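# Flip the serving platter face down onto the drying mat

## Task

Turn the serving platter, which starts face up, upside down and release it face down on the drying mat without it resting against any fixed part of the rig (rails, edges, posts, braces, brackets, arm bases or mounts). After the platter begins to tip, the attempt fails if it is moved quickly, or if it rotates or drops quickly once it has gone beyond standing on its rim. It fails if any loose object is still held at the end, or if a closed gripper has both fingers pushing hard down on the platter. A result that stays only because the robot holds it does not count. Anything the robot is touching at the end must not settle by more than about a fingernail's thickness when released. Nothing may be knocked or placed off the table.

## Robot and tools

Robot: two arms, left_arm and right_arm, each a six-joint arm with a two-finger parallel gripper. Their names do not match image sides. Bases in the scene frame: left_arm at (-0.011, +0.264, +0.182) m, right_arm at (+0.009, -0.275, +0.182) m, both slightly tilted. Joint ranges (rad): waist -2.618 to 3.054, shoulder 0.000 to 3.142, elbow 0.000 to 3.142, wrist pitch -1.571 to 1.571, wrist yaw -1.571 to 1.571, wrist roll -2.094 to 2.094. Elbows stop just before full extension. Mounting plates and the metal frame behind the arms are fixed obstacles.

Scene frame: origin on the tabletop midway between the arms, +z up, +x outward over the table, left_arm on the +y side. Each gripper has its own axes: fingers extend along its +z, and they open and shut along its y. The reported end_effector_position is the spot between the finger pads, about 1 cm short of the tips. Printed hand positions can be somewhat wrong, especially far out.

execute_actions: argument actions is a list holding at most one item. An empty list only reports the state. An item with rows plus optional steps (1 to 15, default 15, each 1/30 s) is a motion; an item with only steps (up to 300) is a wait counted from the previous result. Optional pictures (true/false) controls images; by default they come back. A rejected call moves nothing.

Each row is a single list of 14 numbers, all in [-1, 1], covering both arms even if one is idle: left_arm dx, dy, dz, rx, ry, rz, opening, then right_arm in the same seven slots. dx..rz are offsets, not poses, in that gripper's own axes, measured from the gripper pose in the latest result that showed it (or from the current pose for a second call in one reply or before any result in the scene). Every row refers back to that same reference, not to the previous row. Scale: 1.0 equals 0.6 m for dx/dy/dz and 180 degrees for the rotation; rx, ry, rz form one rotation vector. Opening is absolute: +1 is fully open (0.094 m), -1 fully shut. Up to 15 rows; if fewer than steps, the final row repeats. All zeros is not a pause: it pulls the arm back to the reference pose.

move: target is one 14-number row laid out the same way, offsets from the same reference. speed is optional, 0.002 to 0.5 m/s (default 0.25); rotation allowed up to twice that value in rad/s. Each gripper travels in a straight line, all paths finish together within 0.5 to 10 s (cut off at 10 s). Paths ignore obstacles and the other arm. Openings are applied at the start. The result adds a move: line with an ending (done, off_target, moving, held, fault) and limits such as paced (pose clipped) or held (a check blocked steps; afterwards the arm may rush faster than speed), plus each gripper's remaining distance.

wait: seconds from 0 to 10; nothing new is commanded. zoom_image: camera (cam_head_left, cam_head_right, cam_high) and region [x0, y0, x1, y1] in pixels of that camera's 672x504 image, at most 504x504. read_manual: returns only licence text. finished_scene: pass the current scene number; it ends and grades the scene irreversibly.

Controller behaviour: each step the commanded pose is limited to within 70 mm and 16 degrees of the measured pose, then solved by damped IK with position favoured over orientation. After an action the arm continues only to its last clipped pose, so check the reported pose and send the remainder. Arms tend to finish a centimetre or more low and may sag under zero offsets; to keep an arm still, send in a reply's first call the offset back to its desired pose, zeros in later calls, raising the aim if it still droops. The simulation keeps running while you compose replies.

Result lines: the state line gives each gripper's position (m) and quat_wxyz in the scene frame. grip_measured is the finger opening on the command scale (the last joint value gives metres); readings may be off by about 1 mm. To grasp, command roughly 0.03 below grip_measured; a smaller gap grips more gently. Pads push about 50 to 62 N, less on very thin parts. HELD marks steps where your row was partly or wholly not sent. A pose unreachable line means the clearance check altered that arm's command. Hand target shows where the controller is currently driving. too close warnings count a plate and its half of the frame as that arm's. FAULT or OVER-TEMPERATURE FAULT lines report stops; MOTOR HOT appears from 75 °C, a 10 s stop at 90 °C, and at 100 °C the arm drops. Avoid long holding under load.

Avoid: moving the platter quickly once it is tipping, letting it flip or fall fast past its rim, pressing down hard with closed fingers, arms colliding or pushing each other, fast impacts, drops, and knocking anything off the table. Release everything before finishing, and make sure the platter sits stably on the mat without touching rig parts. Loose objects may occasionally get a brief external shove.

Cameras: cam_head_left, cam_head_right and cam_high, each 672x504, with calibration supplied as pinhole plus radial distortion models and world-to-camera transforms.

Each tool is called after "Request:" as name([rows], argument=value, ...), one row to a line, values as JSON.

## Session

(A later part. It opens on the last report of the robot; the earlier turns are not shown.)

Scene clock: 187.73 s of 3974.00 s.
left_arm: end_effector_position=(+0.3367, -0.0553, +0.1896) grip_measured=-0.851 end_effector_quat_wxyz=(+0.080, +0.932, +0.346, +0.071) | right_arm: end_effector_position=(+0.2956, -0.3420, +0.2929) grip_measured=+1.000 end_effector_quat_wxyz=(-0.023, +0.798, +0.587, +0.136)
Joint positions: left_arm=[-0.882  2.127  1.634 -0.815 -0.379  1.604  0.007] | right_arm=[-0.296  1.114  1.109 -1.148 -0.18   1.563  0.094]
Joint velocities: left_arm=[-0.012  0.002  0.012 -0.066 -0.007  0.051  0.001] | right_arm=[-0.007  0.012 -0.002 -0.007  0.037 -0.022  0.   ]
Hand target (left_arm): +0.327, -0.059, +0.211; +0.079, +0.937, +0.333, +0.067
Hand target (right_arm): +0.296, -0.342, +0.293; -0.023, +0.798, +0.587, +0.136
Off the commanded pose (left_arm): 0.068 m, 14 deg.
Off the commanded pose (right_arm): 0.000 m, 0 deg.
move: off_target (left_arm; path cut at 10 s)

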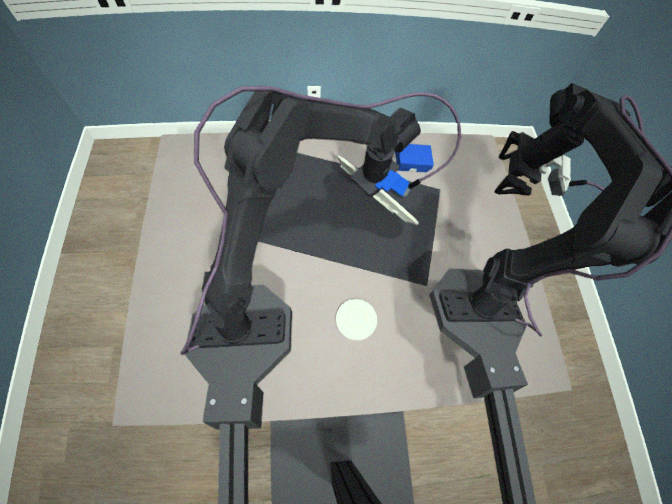

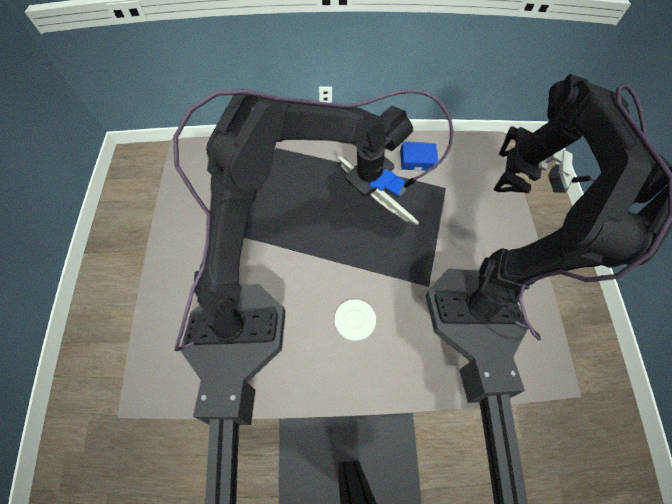

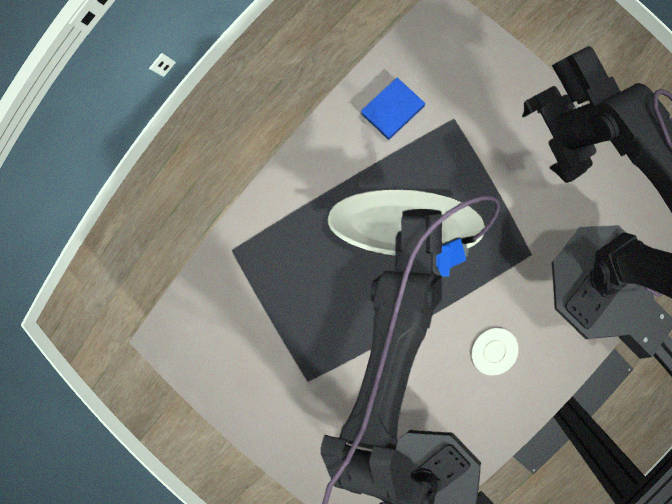

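Request:
move(target=[0,0,-0.16,0.04,0,0,-1,0,0,0,0,0,0,1], speed=0.03)

Request:
move(target=[0,0,-0.05,0,0,-0.5,-1,0,0,0,0,0,0,1], speed=0.1)

Request:
move(target=[0,0,-0.05,0,0,-0.47,-1,0,0,0,0,0,0,1], speed=0.1)

Request:
move(target=[-0.06,-0.2,-0.06,0.08,0,0,-1,0,0,0,0,0,0,1], speed=0.03)

Scene clock: 200.80 s of 3974.00 s.
left_arm: end_effector_position=(+0.3098, -0.0288, +0.2483) grip_measured=-0.851 end_effector_quat_wxyz=(-0.025, +0.937, +0.346, +0.028) | right_arm: end_effector_position=(+0.2956, -0.3420, +0.2929) grip_measured=+1.000 end_effector_quat_wxyz=(-0.023, +0.798, +0.587, +0.136)
Joint positions: left_arm=[-0.929  2.175  1.955 -1.352 -0.369  1.476  0.007] | right_arm=[-0.296  1.114  1.109 -1.148 -0.18   1.563  0.094]
Joint velocities: left_arm=[-0.002  0.007  0.002 -0.066 -0.081  0.007 -0.001] | right_arm=[ 0.007 -0.012 -0.002  0.022  0.022 -0.11   0.   ]
Hand target (left_arm): +0.317, -0.043, +0.283; +0.023, +0.935, +0.350, +0.048
Hand target (right_arm): +0.296, -0.342, +0.293; -0.023, +0.798, +0.587, +0.136
Off the commanded pose (left_arm): 0.040 m, 6 deg.
Off the commanded pose (right_arm): 0.000 m, 0 deg.
After step 90, 6.50 s passed at rest.
move: off_target (left_arm)

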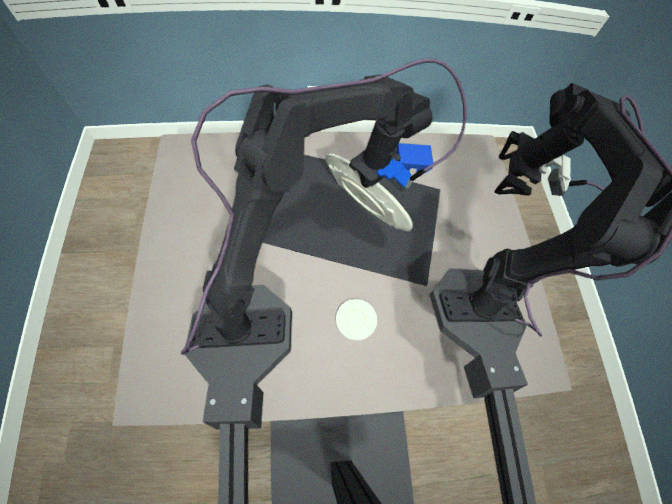

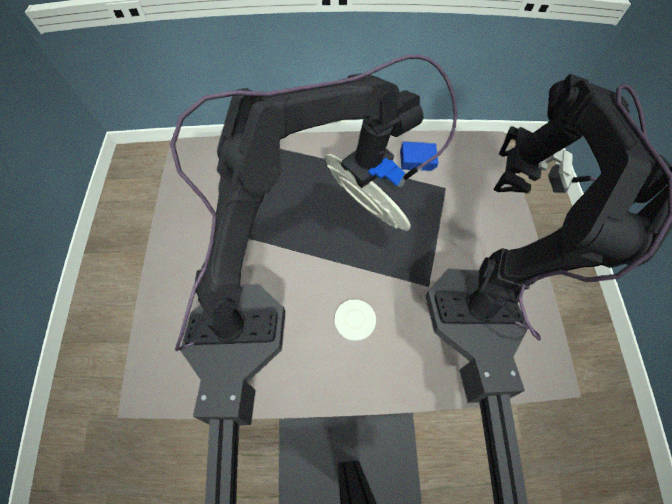

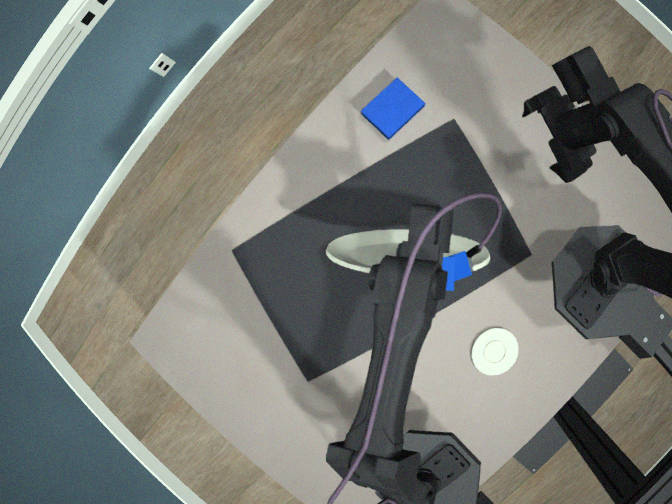

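Scene clock: 209.03 s of 3974.00 s.
left_arm: end_effector_position=(+0.3051, -0.0273, +0.2380) grip_measured=-0.852 end_effector_quat_wxyz=(-0.033, +0.414, +0.909, +0.035) | right_arm: end_effector_position=(+0.2956, -0.3420, +0.2929) grip_measured=+1.000 end_effector_quat_wxyz=(-0.023, +0.798, +0.587, +0.136)
Joint positions: left_arm=[-0.913  2.227  2.004 -1.405 -0.33  -0.104  0.007] | right_arm=[-0.296  1.114  1.109 -1.148 -0.18   1.563  0.094]
Joint velocities: left_arm=[-0.002  0.007  0.002  0.066  0.037  0.007 -0.001] | right_arm=[-0.007 -0.022 -0.012  0.007 -0.037 -0.022  0.   ]
Hand target (left_arm): +0.308, -0.029, +0.277; +0.003, +0.418, +0.908, +0.035
Hand target (right_arm): +0.296, -0.342, +0.293; -0.023, +0.798, +0.587, +0.136
Off the commanded pose (left_arm): 0.041 m, 4 deg.
Off the commanded pose (right_arm): 0.000 m, 0 deg.
move: off_target (left_arm)

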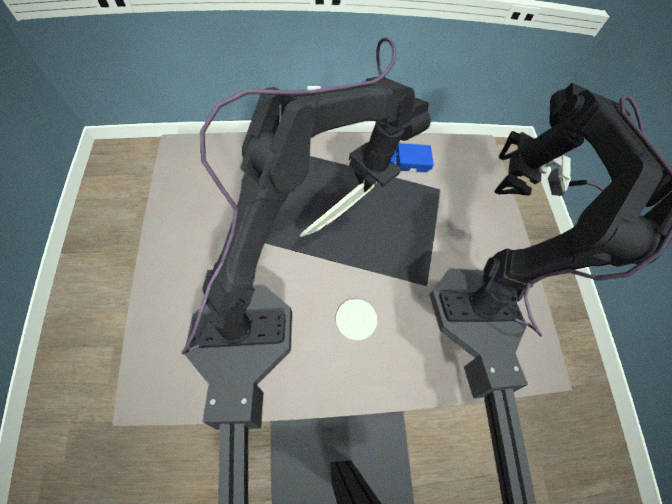

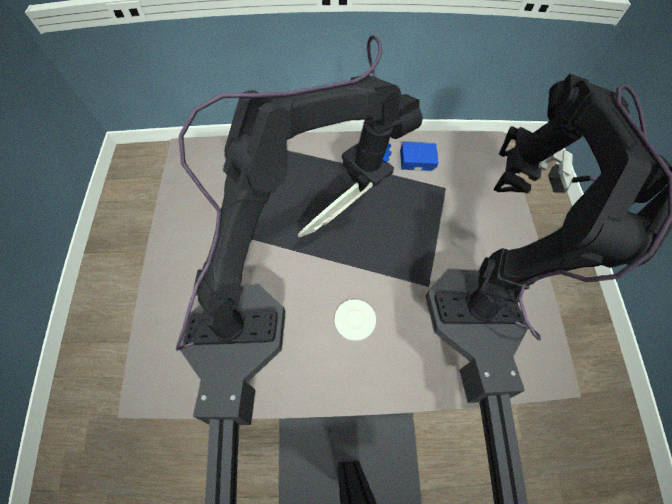

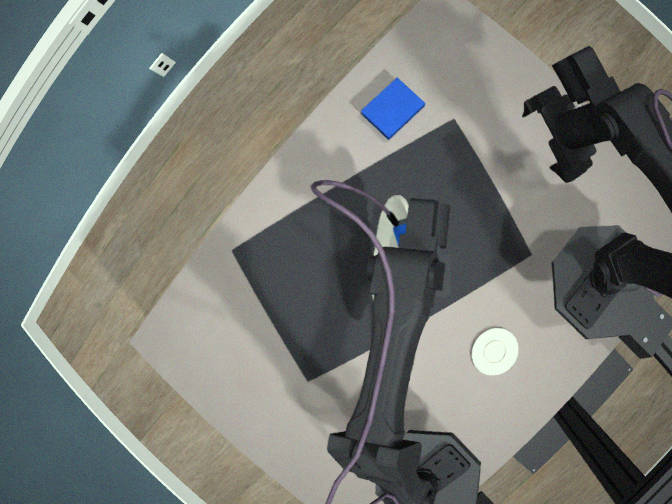

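Scene clock: 216.80 s of 3974.00 s.
left_arm: end_effector_position=(+0.3122, -0.0326, +0.2349) grip_measured=-0.852 end_effector_quat_wxyz=(-0.009, -0.316, +0.948, +0.048) | right_arm: end_effector_position=(+0.2956, -0.3420, +0.2929) grip_measured=+1.000 end_effector_quat_wxyz=(-0.023, +0.798, +0.587, +0.136)
Joint positions: left_arm=[-0.899  2.274  2.079 -1.434 -0.315 -1.59   0.007] | right_arm=[-0.296  1.114  1.109 -1.148 -0.18   1.563  0.094]
Joint velocities: left_arm=[-0.007  0.002  0.017 -0.022 -0.022 -0.007  0.   ] | right_arm=[ 0.007  0.012 -0.012 -0.022  0.007 -0.081  0.   ]
Hand target (left_arm): +0.306, -0.029, +0.266; -0.000, -0.305, +0.951, +0.046
Hand target (right_arm): +0.296, -0.342, +0.293; -0.023, +0.798, +0.587, +0.136
Off the commanded pose (left_arm): 0.034 m, 2 deg.
Off the commanded pose (right_arm): 0.000 m, 0 deg.
move: off_target (left_arm)

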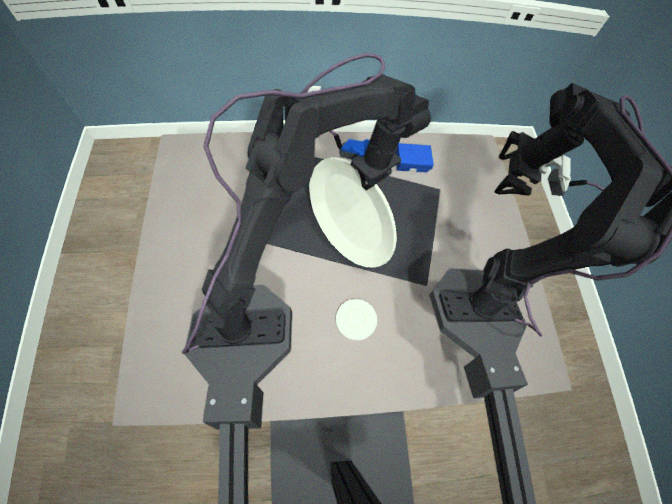

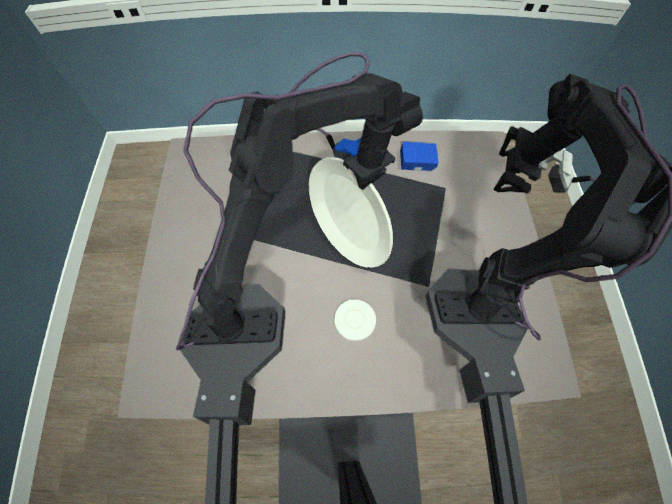

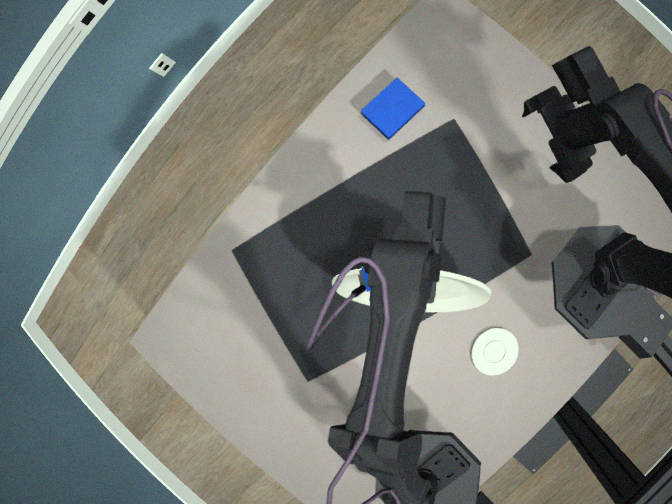

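Scene clock: 221.37 s of 3974.00 s.
left_arm: end_effector_position=(+0.3821, -0.0869, +0.2170) grip_measured=-0.851 end_effector_quat_wxyz=(+0.005, -0.298, +0.954, -0.023) | right_arm: end_effector_position=(+0.2956, -0.3420, +0.2929) grip_measured=+1.000 end_effector_quat_wxyz=(-0.023, +0.798, +0.587, +0.136)
Joint positions: left_arm=[-0.839  2.678  2.795 -1.578 -0.288 -1.443  0.007] | right_arm=[-0.296  1.114  1.109 -1.148 -0.18   1.563  0.094]
Joint velocities: left_arm=[-0.002 -0.012 -0.002  0.022 -0.037  0.007  0.   ] | right_arm=[-0.012 -0.012 -0.007  0.007 -0.051 -0.095  0.   ]
Hand target (left_arm): +0.410, -0.103, +0.263; +0.049, -0.314, +0.942, -0.106
Hand target (right_arm): +0.296, -0.342, +0.293; -0.023, +0.798, +0.587, +0.136
Off the commanded pose (left_arm): 0.058 m, 7 deg.
Off the commanded pose (right_arm): 0.000 m, 0 deg.
elbow stopped short (left arm): the move would have taken joint 3 (elbow) straighter than the controller allows; a more bent joint 3 avoids this.
move: off_target (left_arm)

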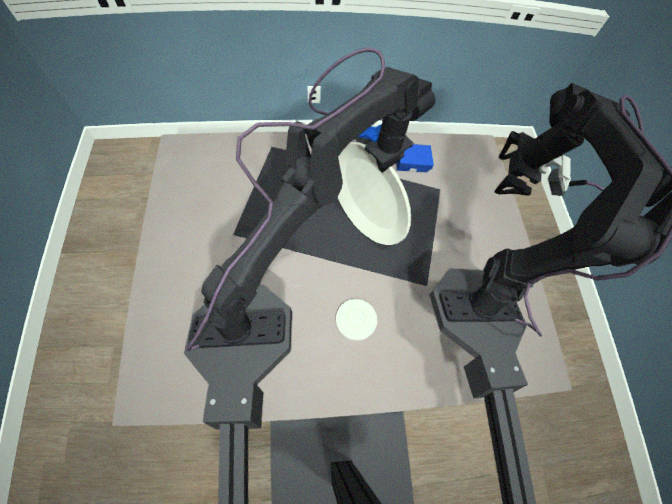

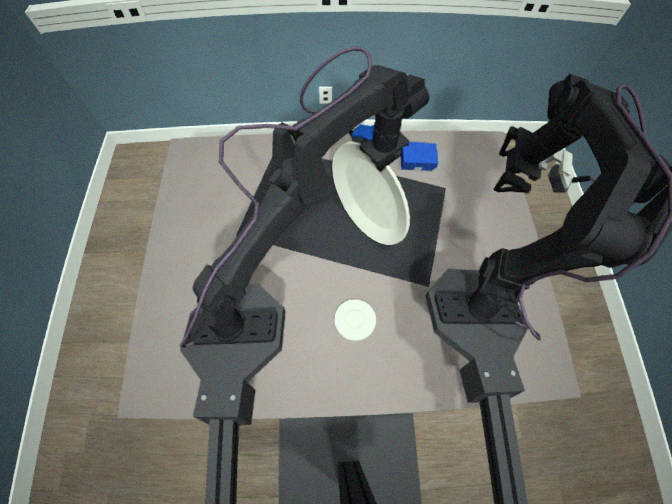

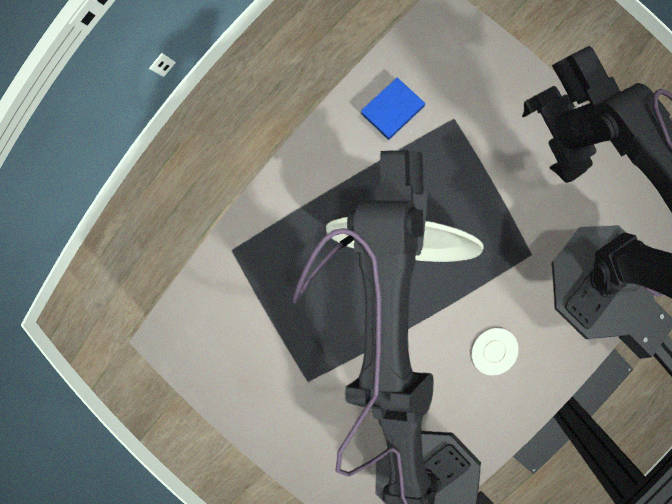

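Request:
move(target=[0.1,0.03,-0.13,0.1,0,0,-1,0,0,0,0,0,0,1], speed=0.03)

Request:
move(target=[0,-0.06,-0.04,0.12,0,0,-1,0,0,0,0,0,0,1], speed=0.03)

Scene clock: 233.27 s of 3974.00 s.
left_arm: end_effector_position=(+0.3105, -0.0828, +0.2470) grip_measured=-0.851 end_effector_quat_wxyz=(+0.029, -0.288, +0.952, -0.104) | right_arm: end_effector_position=(+0.2956, -0.3420, +0.2929) grip_measured=+1.000 end_effector_quat_wxyz=(-0.023, +0.798, +0.587, +0.136)
Joint positions: left_arm=[-0.964  2.102  1.795 -1.014 -0.292 -1.504  0.007] | right_arm=[-0.296  1.114  1.109 -1.148 -0.18   1.563  0.094]
Joint velocities: left_arm=[-0.012 -0.002 -0.012 -0.066  0.022  0.037 -0.   ] | right_arm=[-0.007  0.027  0.002 -0.051  0.066 -0.007  0.   ]
Hand target (left_arm): +0.319, -0.100, +0.293; +0.051, -0.294, +0.939, -0.171
Hand target (right_arm): +0.296, -0.342, +0.293; -0.023, +0.798, +0.587, +0.136
Off the commanded pose (left_arm): 0.053 m, 8 deg.
Off the commanded pose (right_arm): 0.000 m, 0 deg.
After step 90, 3.37 s passed at rest.
move: off_target (left_arm)

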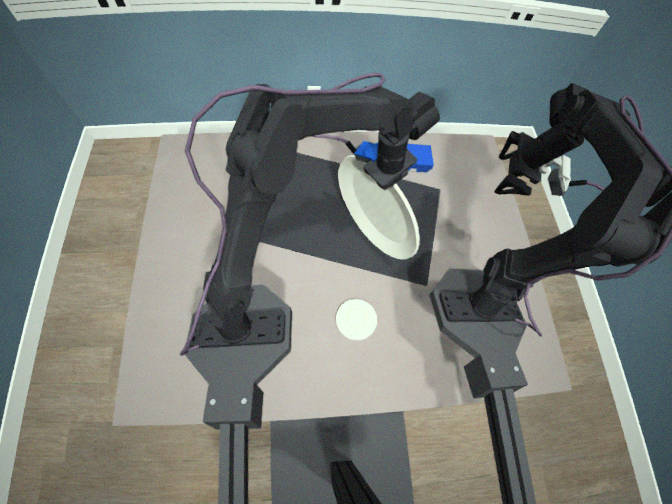

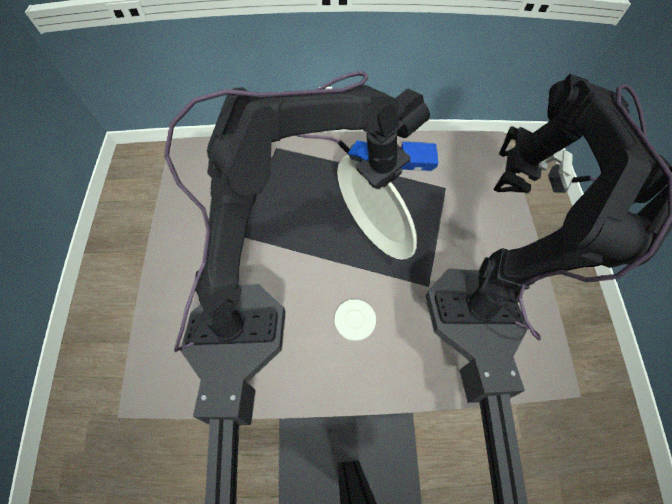

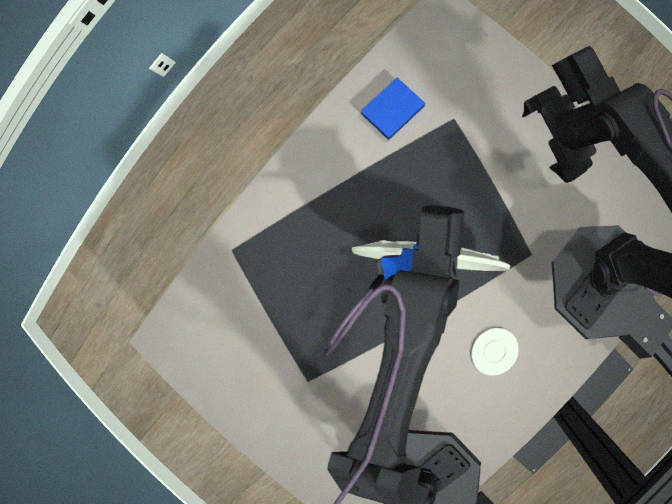

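Scene clock: 239.77 s of 3974.00 s.
left_arm: end_effector_position=(+0.2922, -0.0603, +0.2256) grip_measured=-0.853 end_effector_quat_wxyz=(+0.047, -0.262, +0.952, -0.152) | right_arm: end_effector_position=(+0.2956, -0.3420, +0.2929) grip_measured=+1.000 end_effector_quat_wxyz=(-0.023, +0.798, +0.587, +0.136)
Joint positions: left_arm=[-0.949  1.915  1.405 -0.7   -0.277 -1.409  0.007] | right_arm=[-0.296  1.114  1.109 -1.148 -0.18   1.563  0.094]
Joint velocities: left_arm=[-0.007 -0.002 -0.027  0.066  0.051  0.022  0.001] | right_arm=[-0.002 -0.022  0.002 -0.051 -0.051 -0.022  0.   ]
Hand target (left_arm): +0.323, -0.098, +0.285; +0.082, -0.277, +0.917, -0.276
Hand target (right_arm): +0.296, -0.342, +0.293; -0.023, +0.798, +0.587, +0.136
Off the commanded pose (left_arm): 0.079 m, 16 deg.
Off the commanded pose (right_arm): 0.000 m, 0 deg.
move: off_target (left_arm); limits=paced

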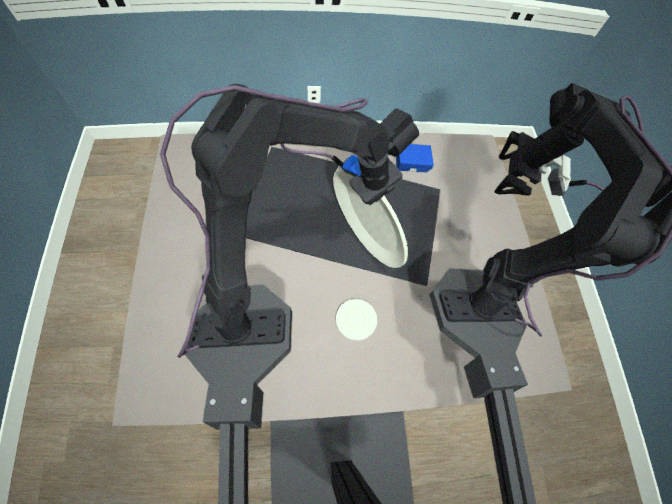

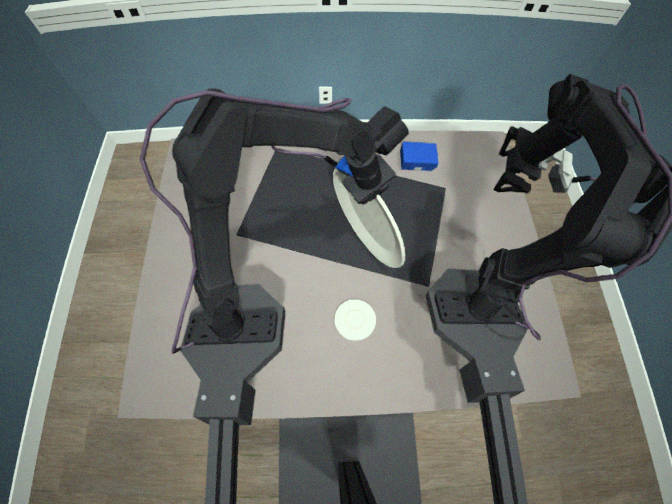

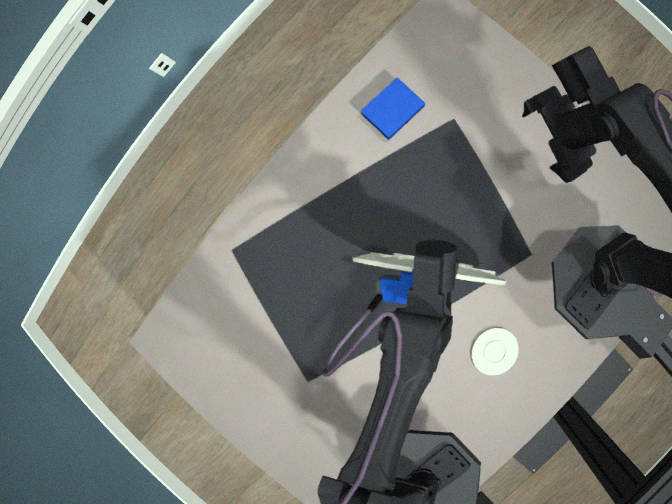

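Request:
move(target=[-0.03,0.1,0.06,0.12,0,0,-1,0,0,0,0,0,0,1], speed=0.02)

Scene clock: 254.00 s of 3974.00 s.
left_arm: end_effector_position=(+0.2907, -0.0234, +0.2155) grip_measured=-0.664 end_effector_quat_wxyz=(+0.094, -0.253, +0.892, -0.363) | right_arm: end_effector_position=(+0.2956, -0.3420, +0.2929) grip_measured=+1.000 end_effector_quat_wxyz=(-0.023, +0.798, +0.587, +0.136)
Joint positions: left_arm=[-0.804  1.585  0.738  0.095 -0.061 -1.228  0.016] | right_arm=[-0.296  1.114  1.109 -1.148 -0.18   1.563  0.094]
Joint velocities: left_arm=[-0.002  0.007  0.002  0.037 -0.007 -0.051  0.001] | right_arm=[-0.022 -0.012 -0.007 -0.007 -0.007  0.022  0.   ]
Hand target (left_arm): +0.281, -0.010, +0.175; +0.093, -0.249, +0.907, -0.326
Hand target (right_arm): +0.296, -0.342, +0.293; -0.023, +0.798, +0.587, +0.136
Off the commanded pose (left_arm): 0.045 m, 4 deg.
Off the commanded pose (right_arm): 0.000 m, 0 deg.
After step 90, 1.60 s passed at rest.
move: off_target (left_arm)

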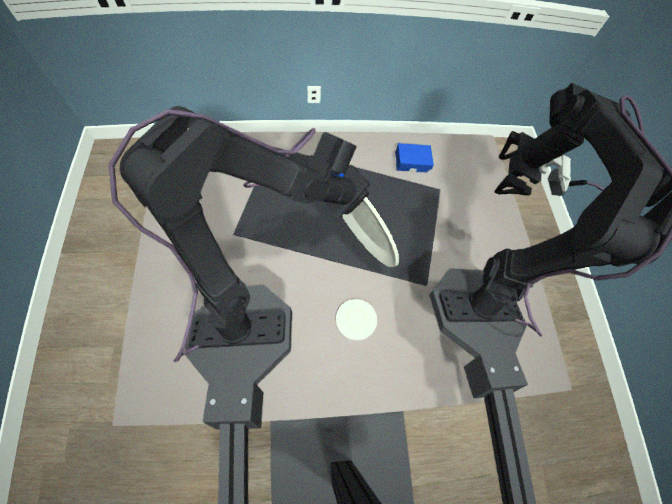

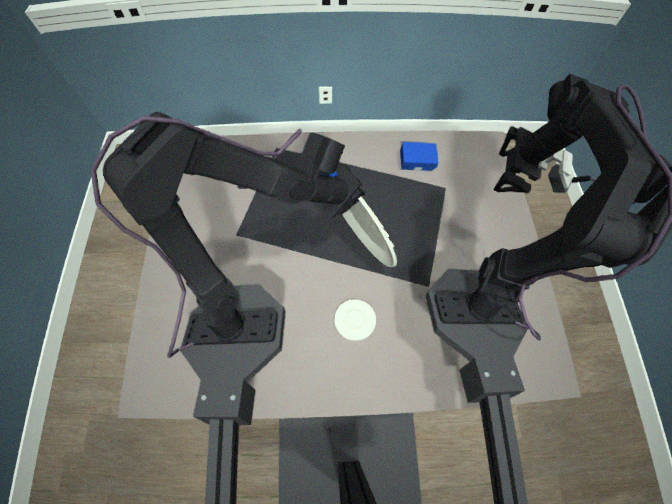

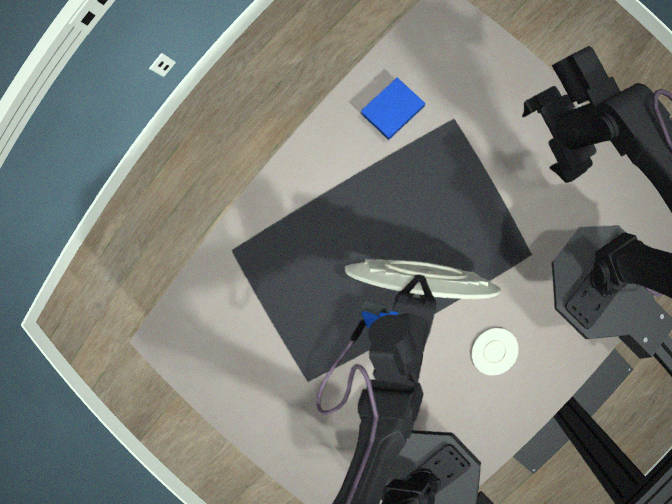

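Request:
move(target=[-0.05,0.11,-0.035,0.08,0,0,-1,0,0,0,0,0,0,1], speed=0.015)

Request:
move(target=[-0.05,0.14,-0.01,0.05,0,0,-1,0,0,0,0,0,0,1], speed=0.015)

Scene clock: 272.00 s of 3974.00 s.
left_arm: end_effector_position=(+0.2736, +0.0388, +0.2002) grip_measured=-0.676 end_effector_quat_wxyz=(+0.089, -0.243, +0.829, -0.496) | right_arm: end_effector_position=(+0.2956, -0.3420, +0.2929) grip_measured=+1.000 end_effector_quat_wxyz=(-0.023, +0.798, +0.587, +0.136)
Joint positions: left_arm=[-0.507  1.482  0.323  0.621  0.355 -1.126  0.015] | right_arm=[-0.296  1.114  1.109 -1.148 -0.18   1.563  0.094]
Joint velocities: left_arm=[-0.007  0.012 -0.002 -0.007 -0.007 -0.095 -0.   ] | right_arm=[-0.007 -0.007 -0.022  0.037 -0.022 -0.022  0.   ]
Hand target (left_arm): +0.282, +0.045, +0.185; +0.121, -0.239, +0.841, -0.470
Hand target (right_arm): +0.296, -0.342, +0.293; -0.023, +0.798, +0.587, +0.136
Off the commanded pose (left_arm): 0.020 m, 5 deg.
Off the commanded pose (right_arm): 0.000 m, 0 deg.
After step 90, 6.43 s passed at rest.
move: off_target (left_arm)

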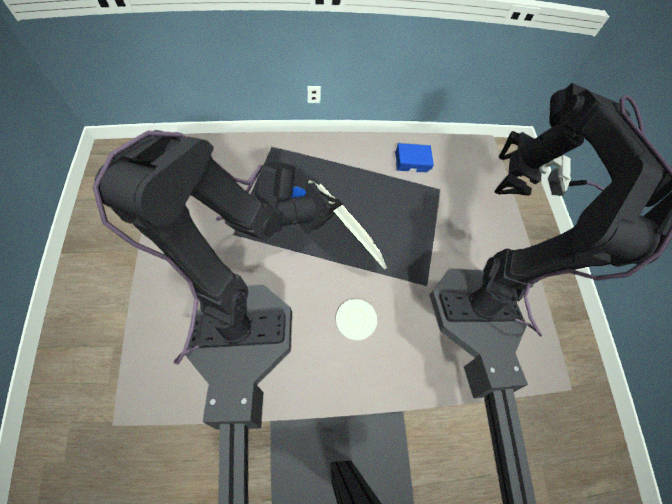

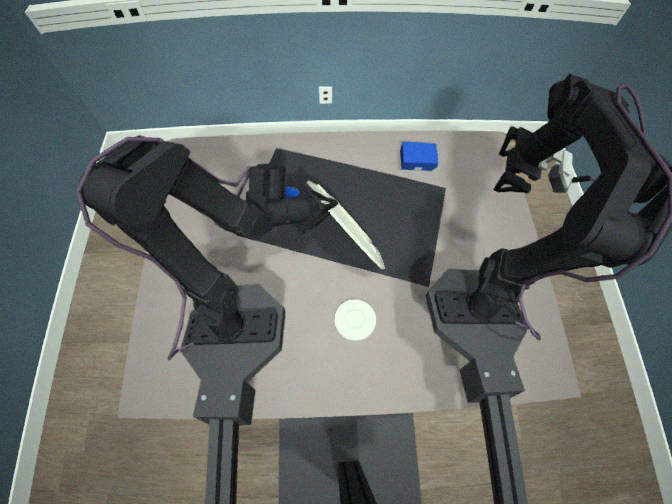

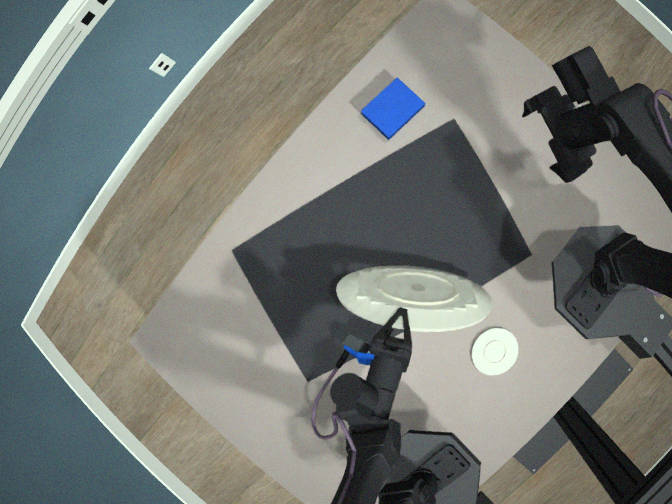

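Scene clock: 278.17 s of 3974.00 s.
left_arm: end_effector_position=(+0.2516, +0.0939, +0.1657) grip_measured=-0.707 end_effector_quat_wxyz=(+0.091, -0.210, +0.755, -0.614) | right_arm: end_effector_position=(+0.2956, -0.3420, +0.2929) grip_measured=+1.000 end_effector_quat_wxyz=(-0.023, +0.798, +0.587, +0.136)
Joint positions: left_arm=[-0.088  2.064  0.137  1.509  0.923 -1.042  0.014] | right_arm=[-0.296  1.114  1.109 -1.148 -0.18   1.563  0.094]
Joint velocities: left_arm=[ 0.002  0.037  0.002 -0.007  0.022  0.007  0.001] | right_arm=[-0.002  0.002 -0.022 -0.095  0.125  0.022  0.   ]
Hand target (left_arm): +0.267, +0.094, +0.134; +0.108, -0.234, +0.784, -0.564
Hand target (right_arm): +0.296, -0.342, +0.293; -0.023, +0.798, +0.587, +0.136
Off the commanded pose (left_arm): 0.043 m, 8 deg.
Off the commanded pose (right_arm): 0.000 m, 0 deg.
move: off_target (left_arm)

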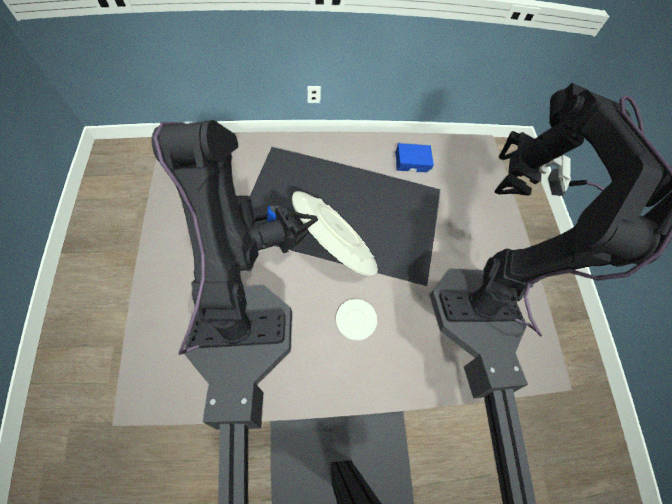

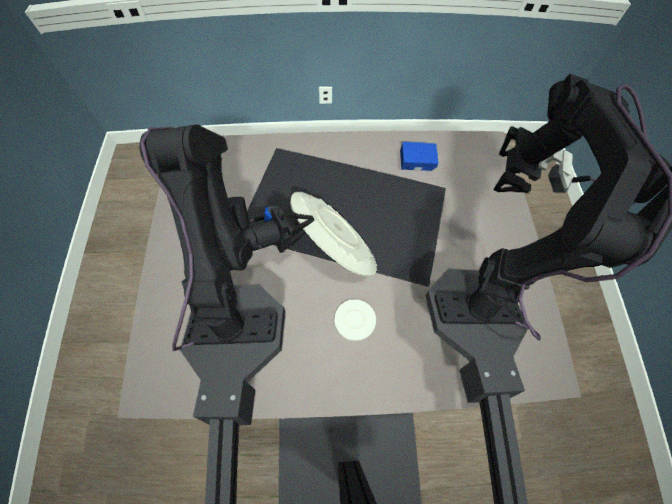

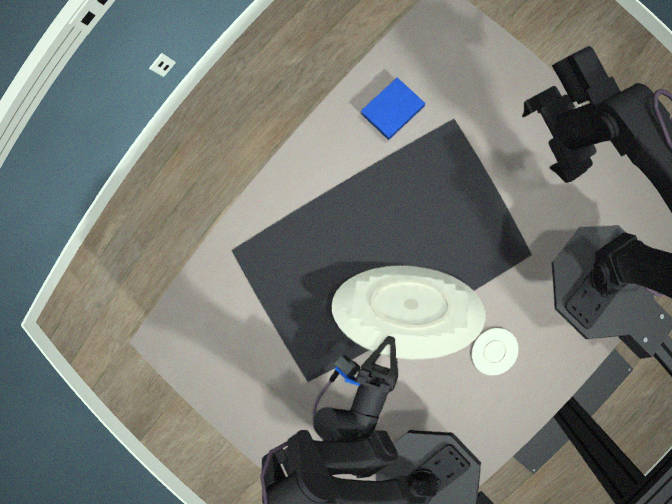

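Request:
move(target=[-0.19,0.06,0.12,0,0,0,-1,0,0,0,0,0,0,1], speed=0.02)

Request:
move(target=[-0.15,0.07,0.06,0,0,0,-1,0,0,0,0,0,0,1], speed=0.02)

Scene clock: 294.77 s of 3974.00 s.
left_arm: end_effector_position=(+0.3653, +0.0951, +0.1119) grip_measured=-0.854 end_effector_quat_wxyz=(+0.088, -0.200, +0.747, -0.627) | right_arm: end_effector_position=(+0.2956, -0.3420, +0.2929) grip_measured=+1.000 end_effector_quat_wxyz=(-0.023, +0.798, +0.587, +0.136)
Joint positions: left_arm=[-0.01   2.26   0.67   1.15   1.029 -1.     0.007] | right_arm=[-0.296  1.114  1.109 -1.148 -0.18   1.563  0.094]
Joint velocities: left_arm=[-0.002 -0.007 -0.017 -0.066 -0.022 -0.066 -0.001] | right_arm=[ 0.002  0.012  0.007  0.022 -0.051 -0.037  0.   ]
Hand target (left_arm): +0.375, +0.085, +0.103; +0.091, -0.210, +0.755, -0.615
Hand target (right_arm): +0.296, -0.342, +0.293; -0.023, +0.798, +0.587, +0.136
Off the commanded pose (left_arm): 0.018 m, 2 deg.
Off the commanded pose (right_arm): 0.000 m, 0 deg.
After step 90, 6.83 s passed at rest.
move: off_target (left_arm)

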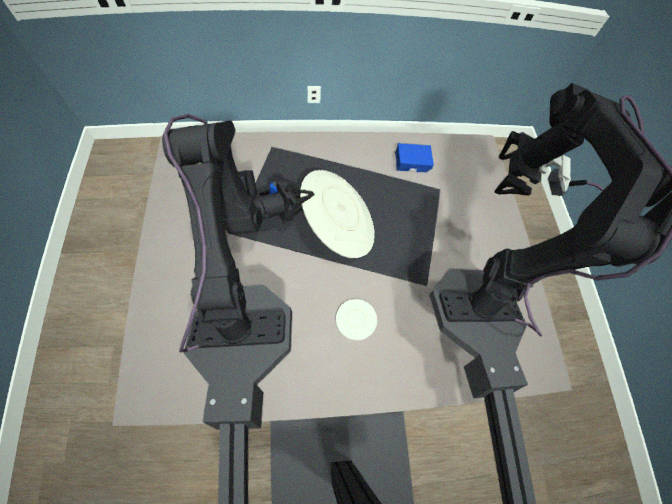

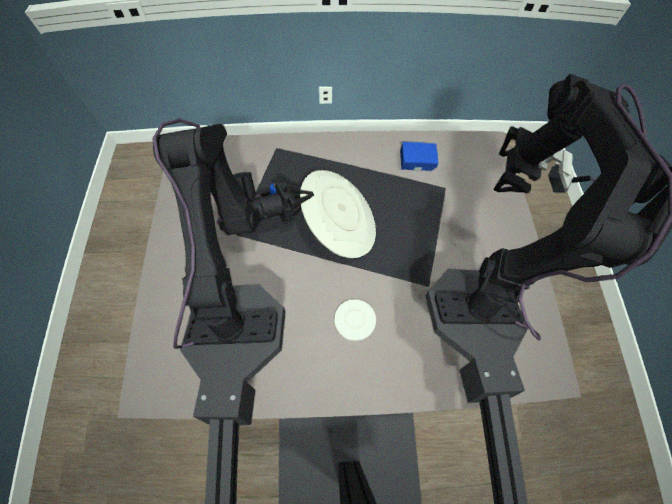

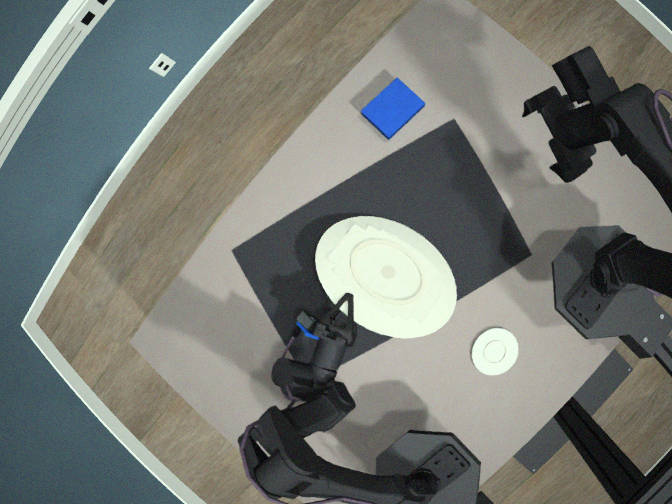

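Scene clock: 300.27 s of 3974.00 s.
left_arm: end_effector_position=(+0.4332, +0.1121, +0.0811) grip_measured=-0.854 end_effector_quat_wxyz=(+0.059, -0.166, +0.718, -0.673) | right_arm: end_effector_position=(+0.2956, -0.3420, +0.2929) grip_measured=+1.000 end_effector_quat_wxyz=(-0.023, +0.798, +0.587, +0.136)
Joint positions: left_arm=[ 0.074  2.475  1.104  0.924  1.242 -0.982  0.007] | right_arm=[-0.296  1.114  1.109 -1.148 -0.18   1.563  0.094]
Joint velocities: left_arm=[-0.007 -0.017  0.017  0.022 -0.022 -0.037 -0.001] | right_arm=[-0.002 -0.002  0.017  0.022  0.051 -0.051  0.   ]
Hand target (left_arm): +0.449, +0.108, +0.057; +0.088, -0.199, +0.746, -0.630
Hand target (right_arm): +0.296, -0.342, +0.293; -0.023, +0.798, +0.587, +0.136
Off the commanded pose (left_arm): 0.035 m, 8 deg.
Off the commanded pose (right_arm): 0.000 m, 0 deg.
move: off_target (left_arm)

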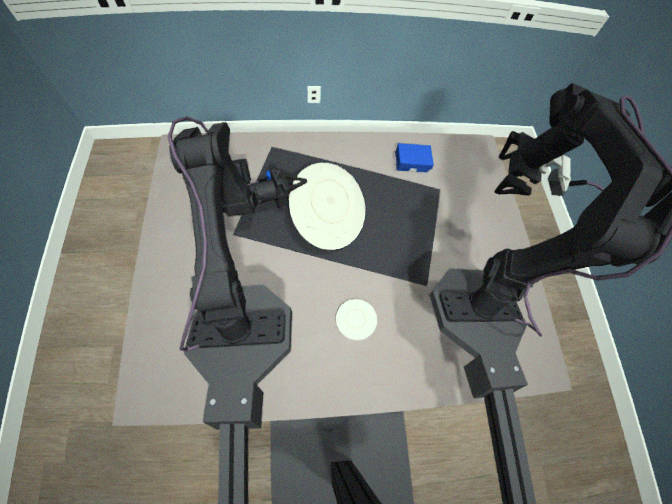

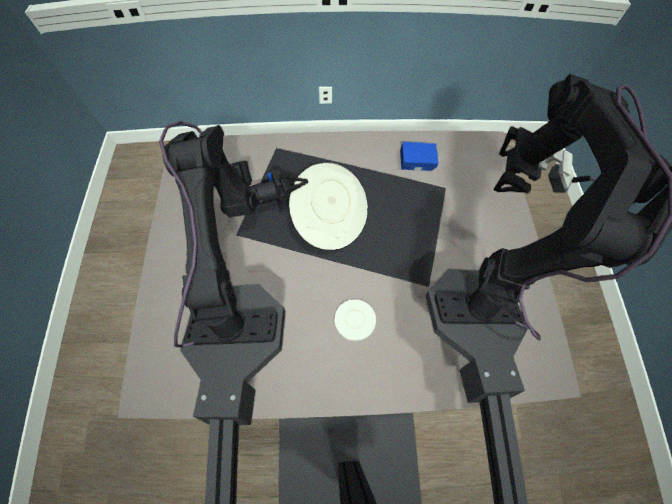

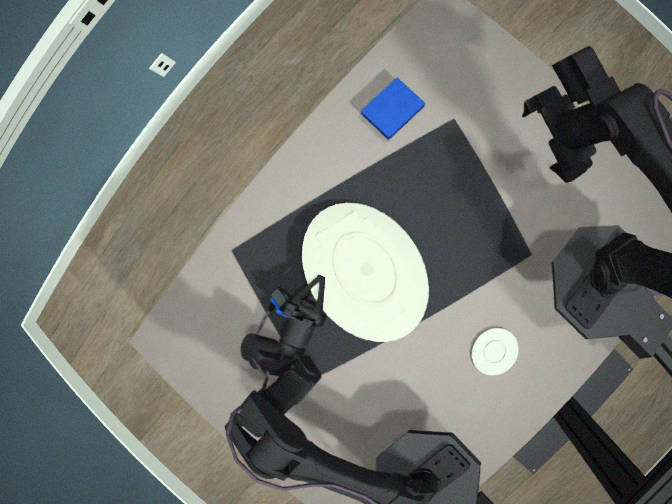

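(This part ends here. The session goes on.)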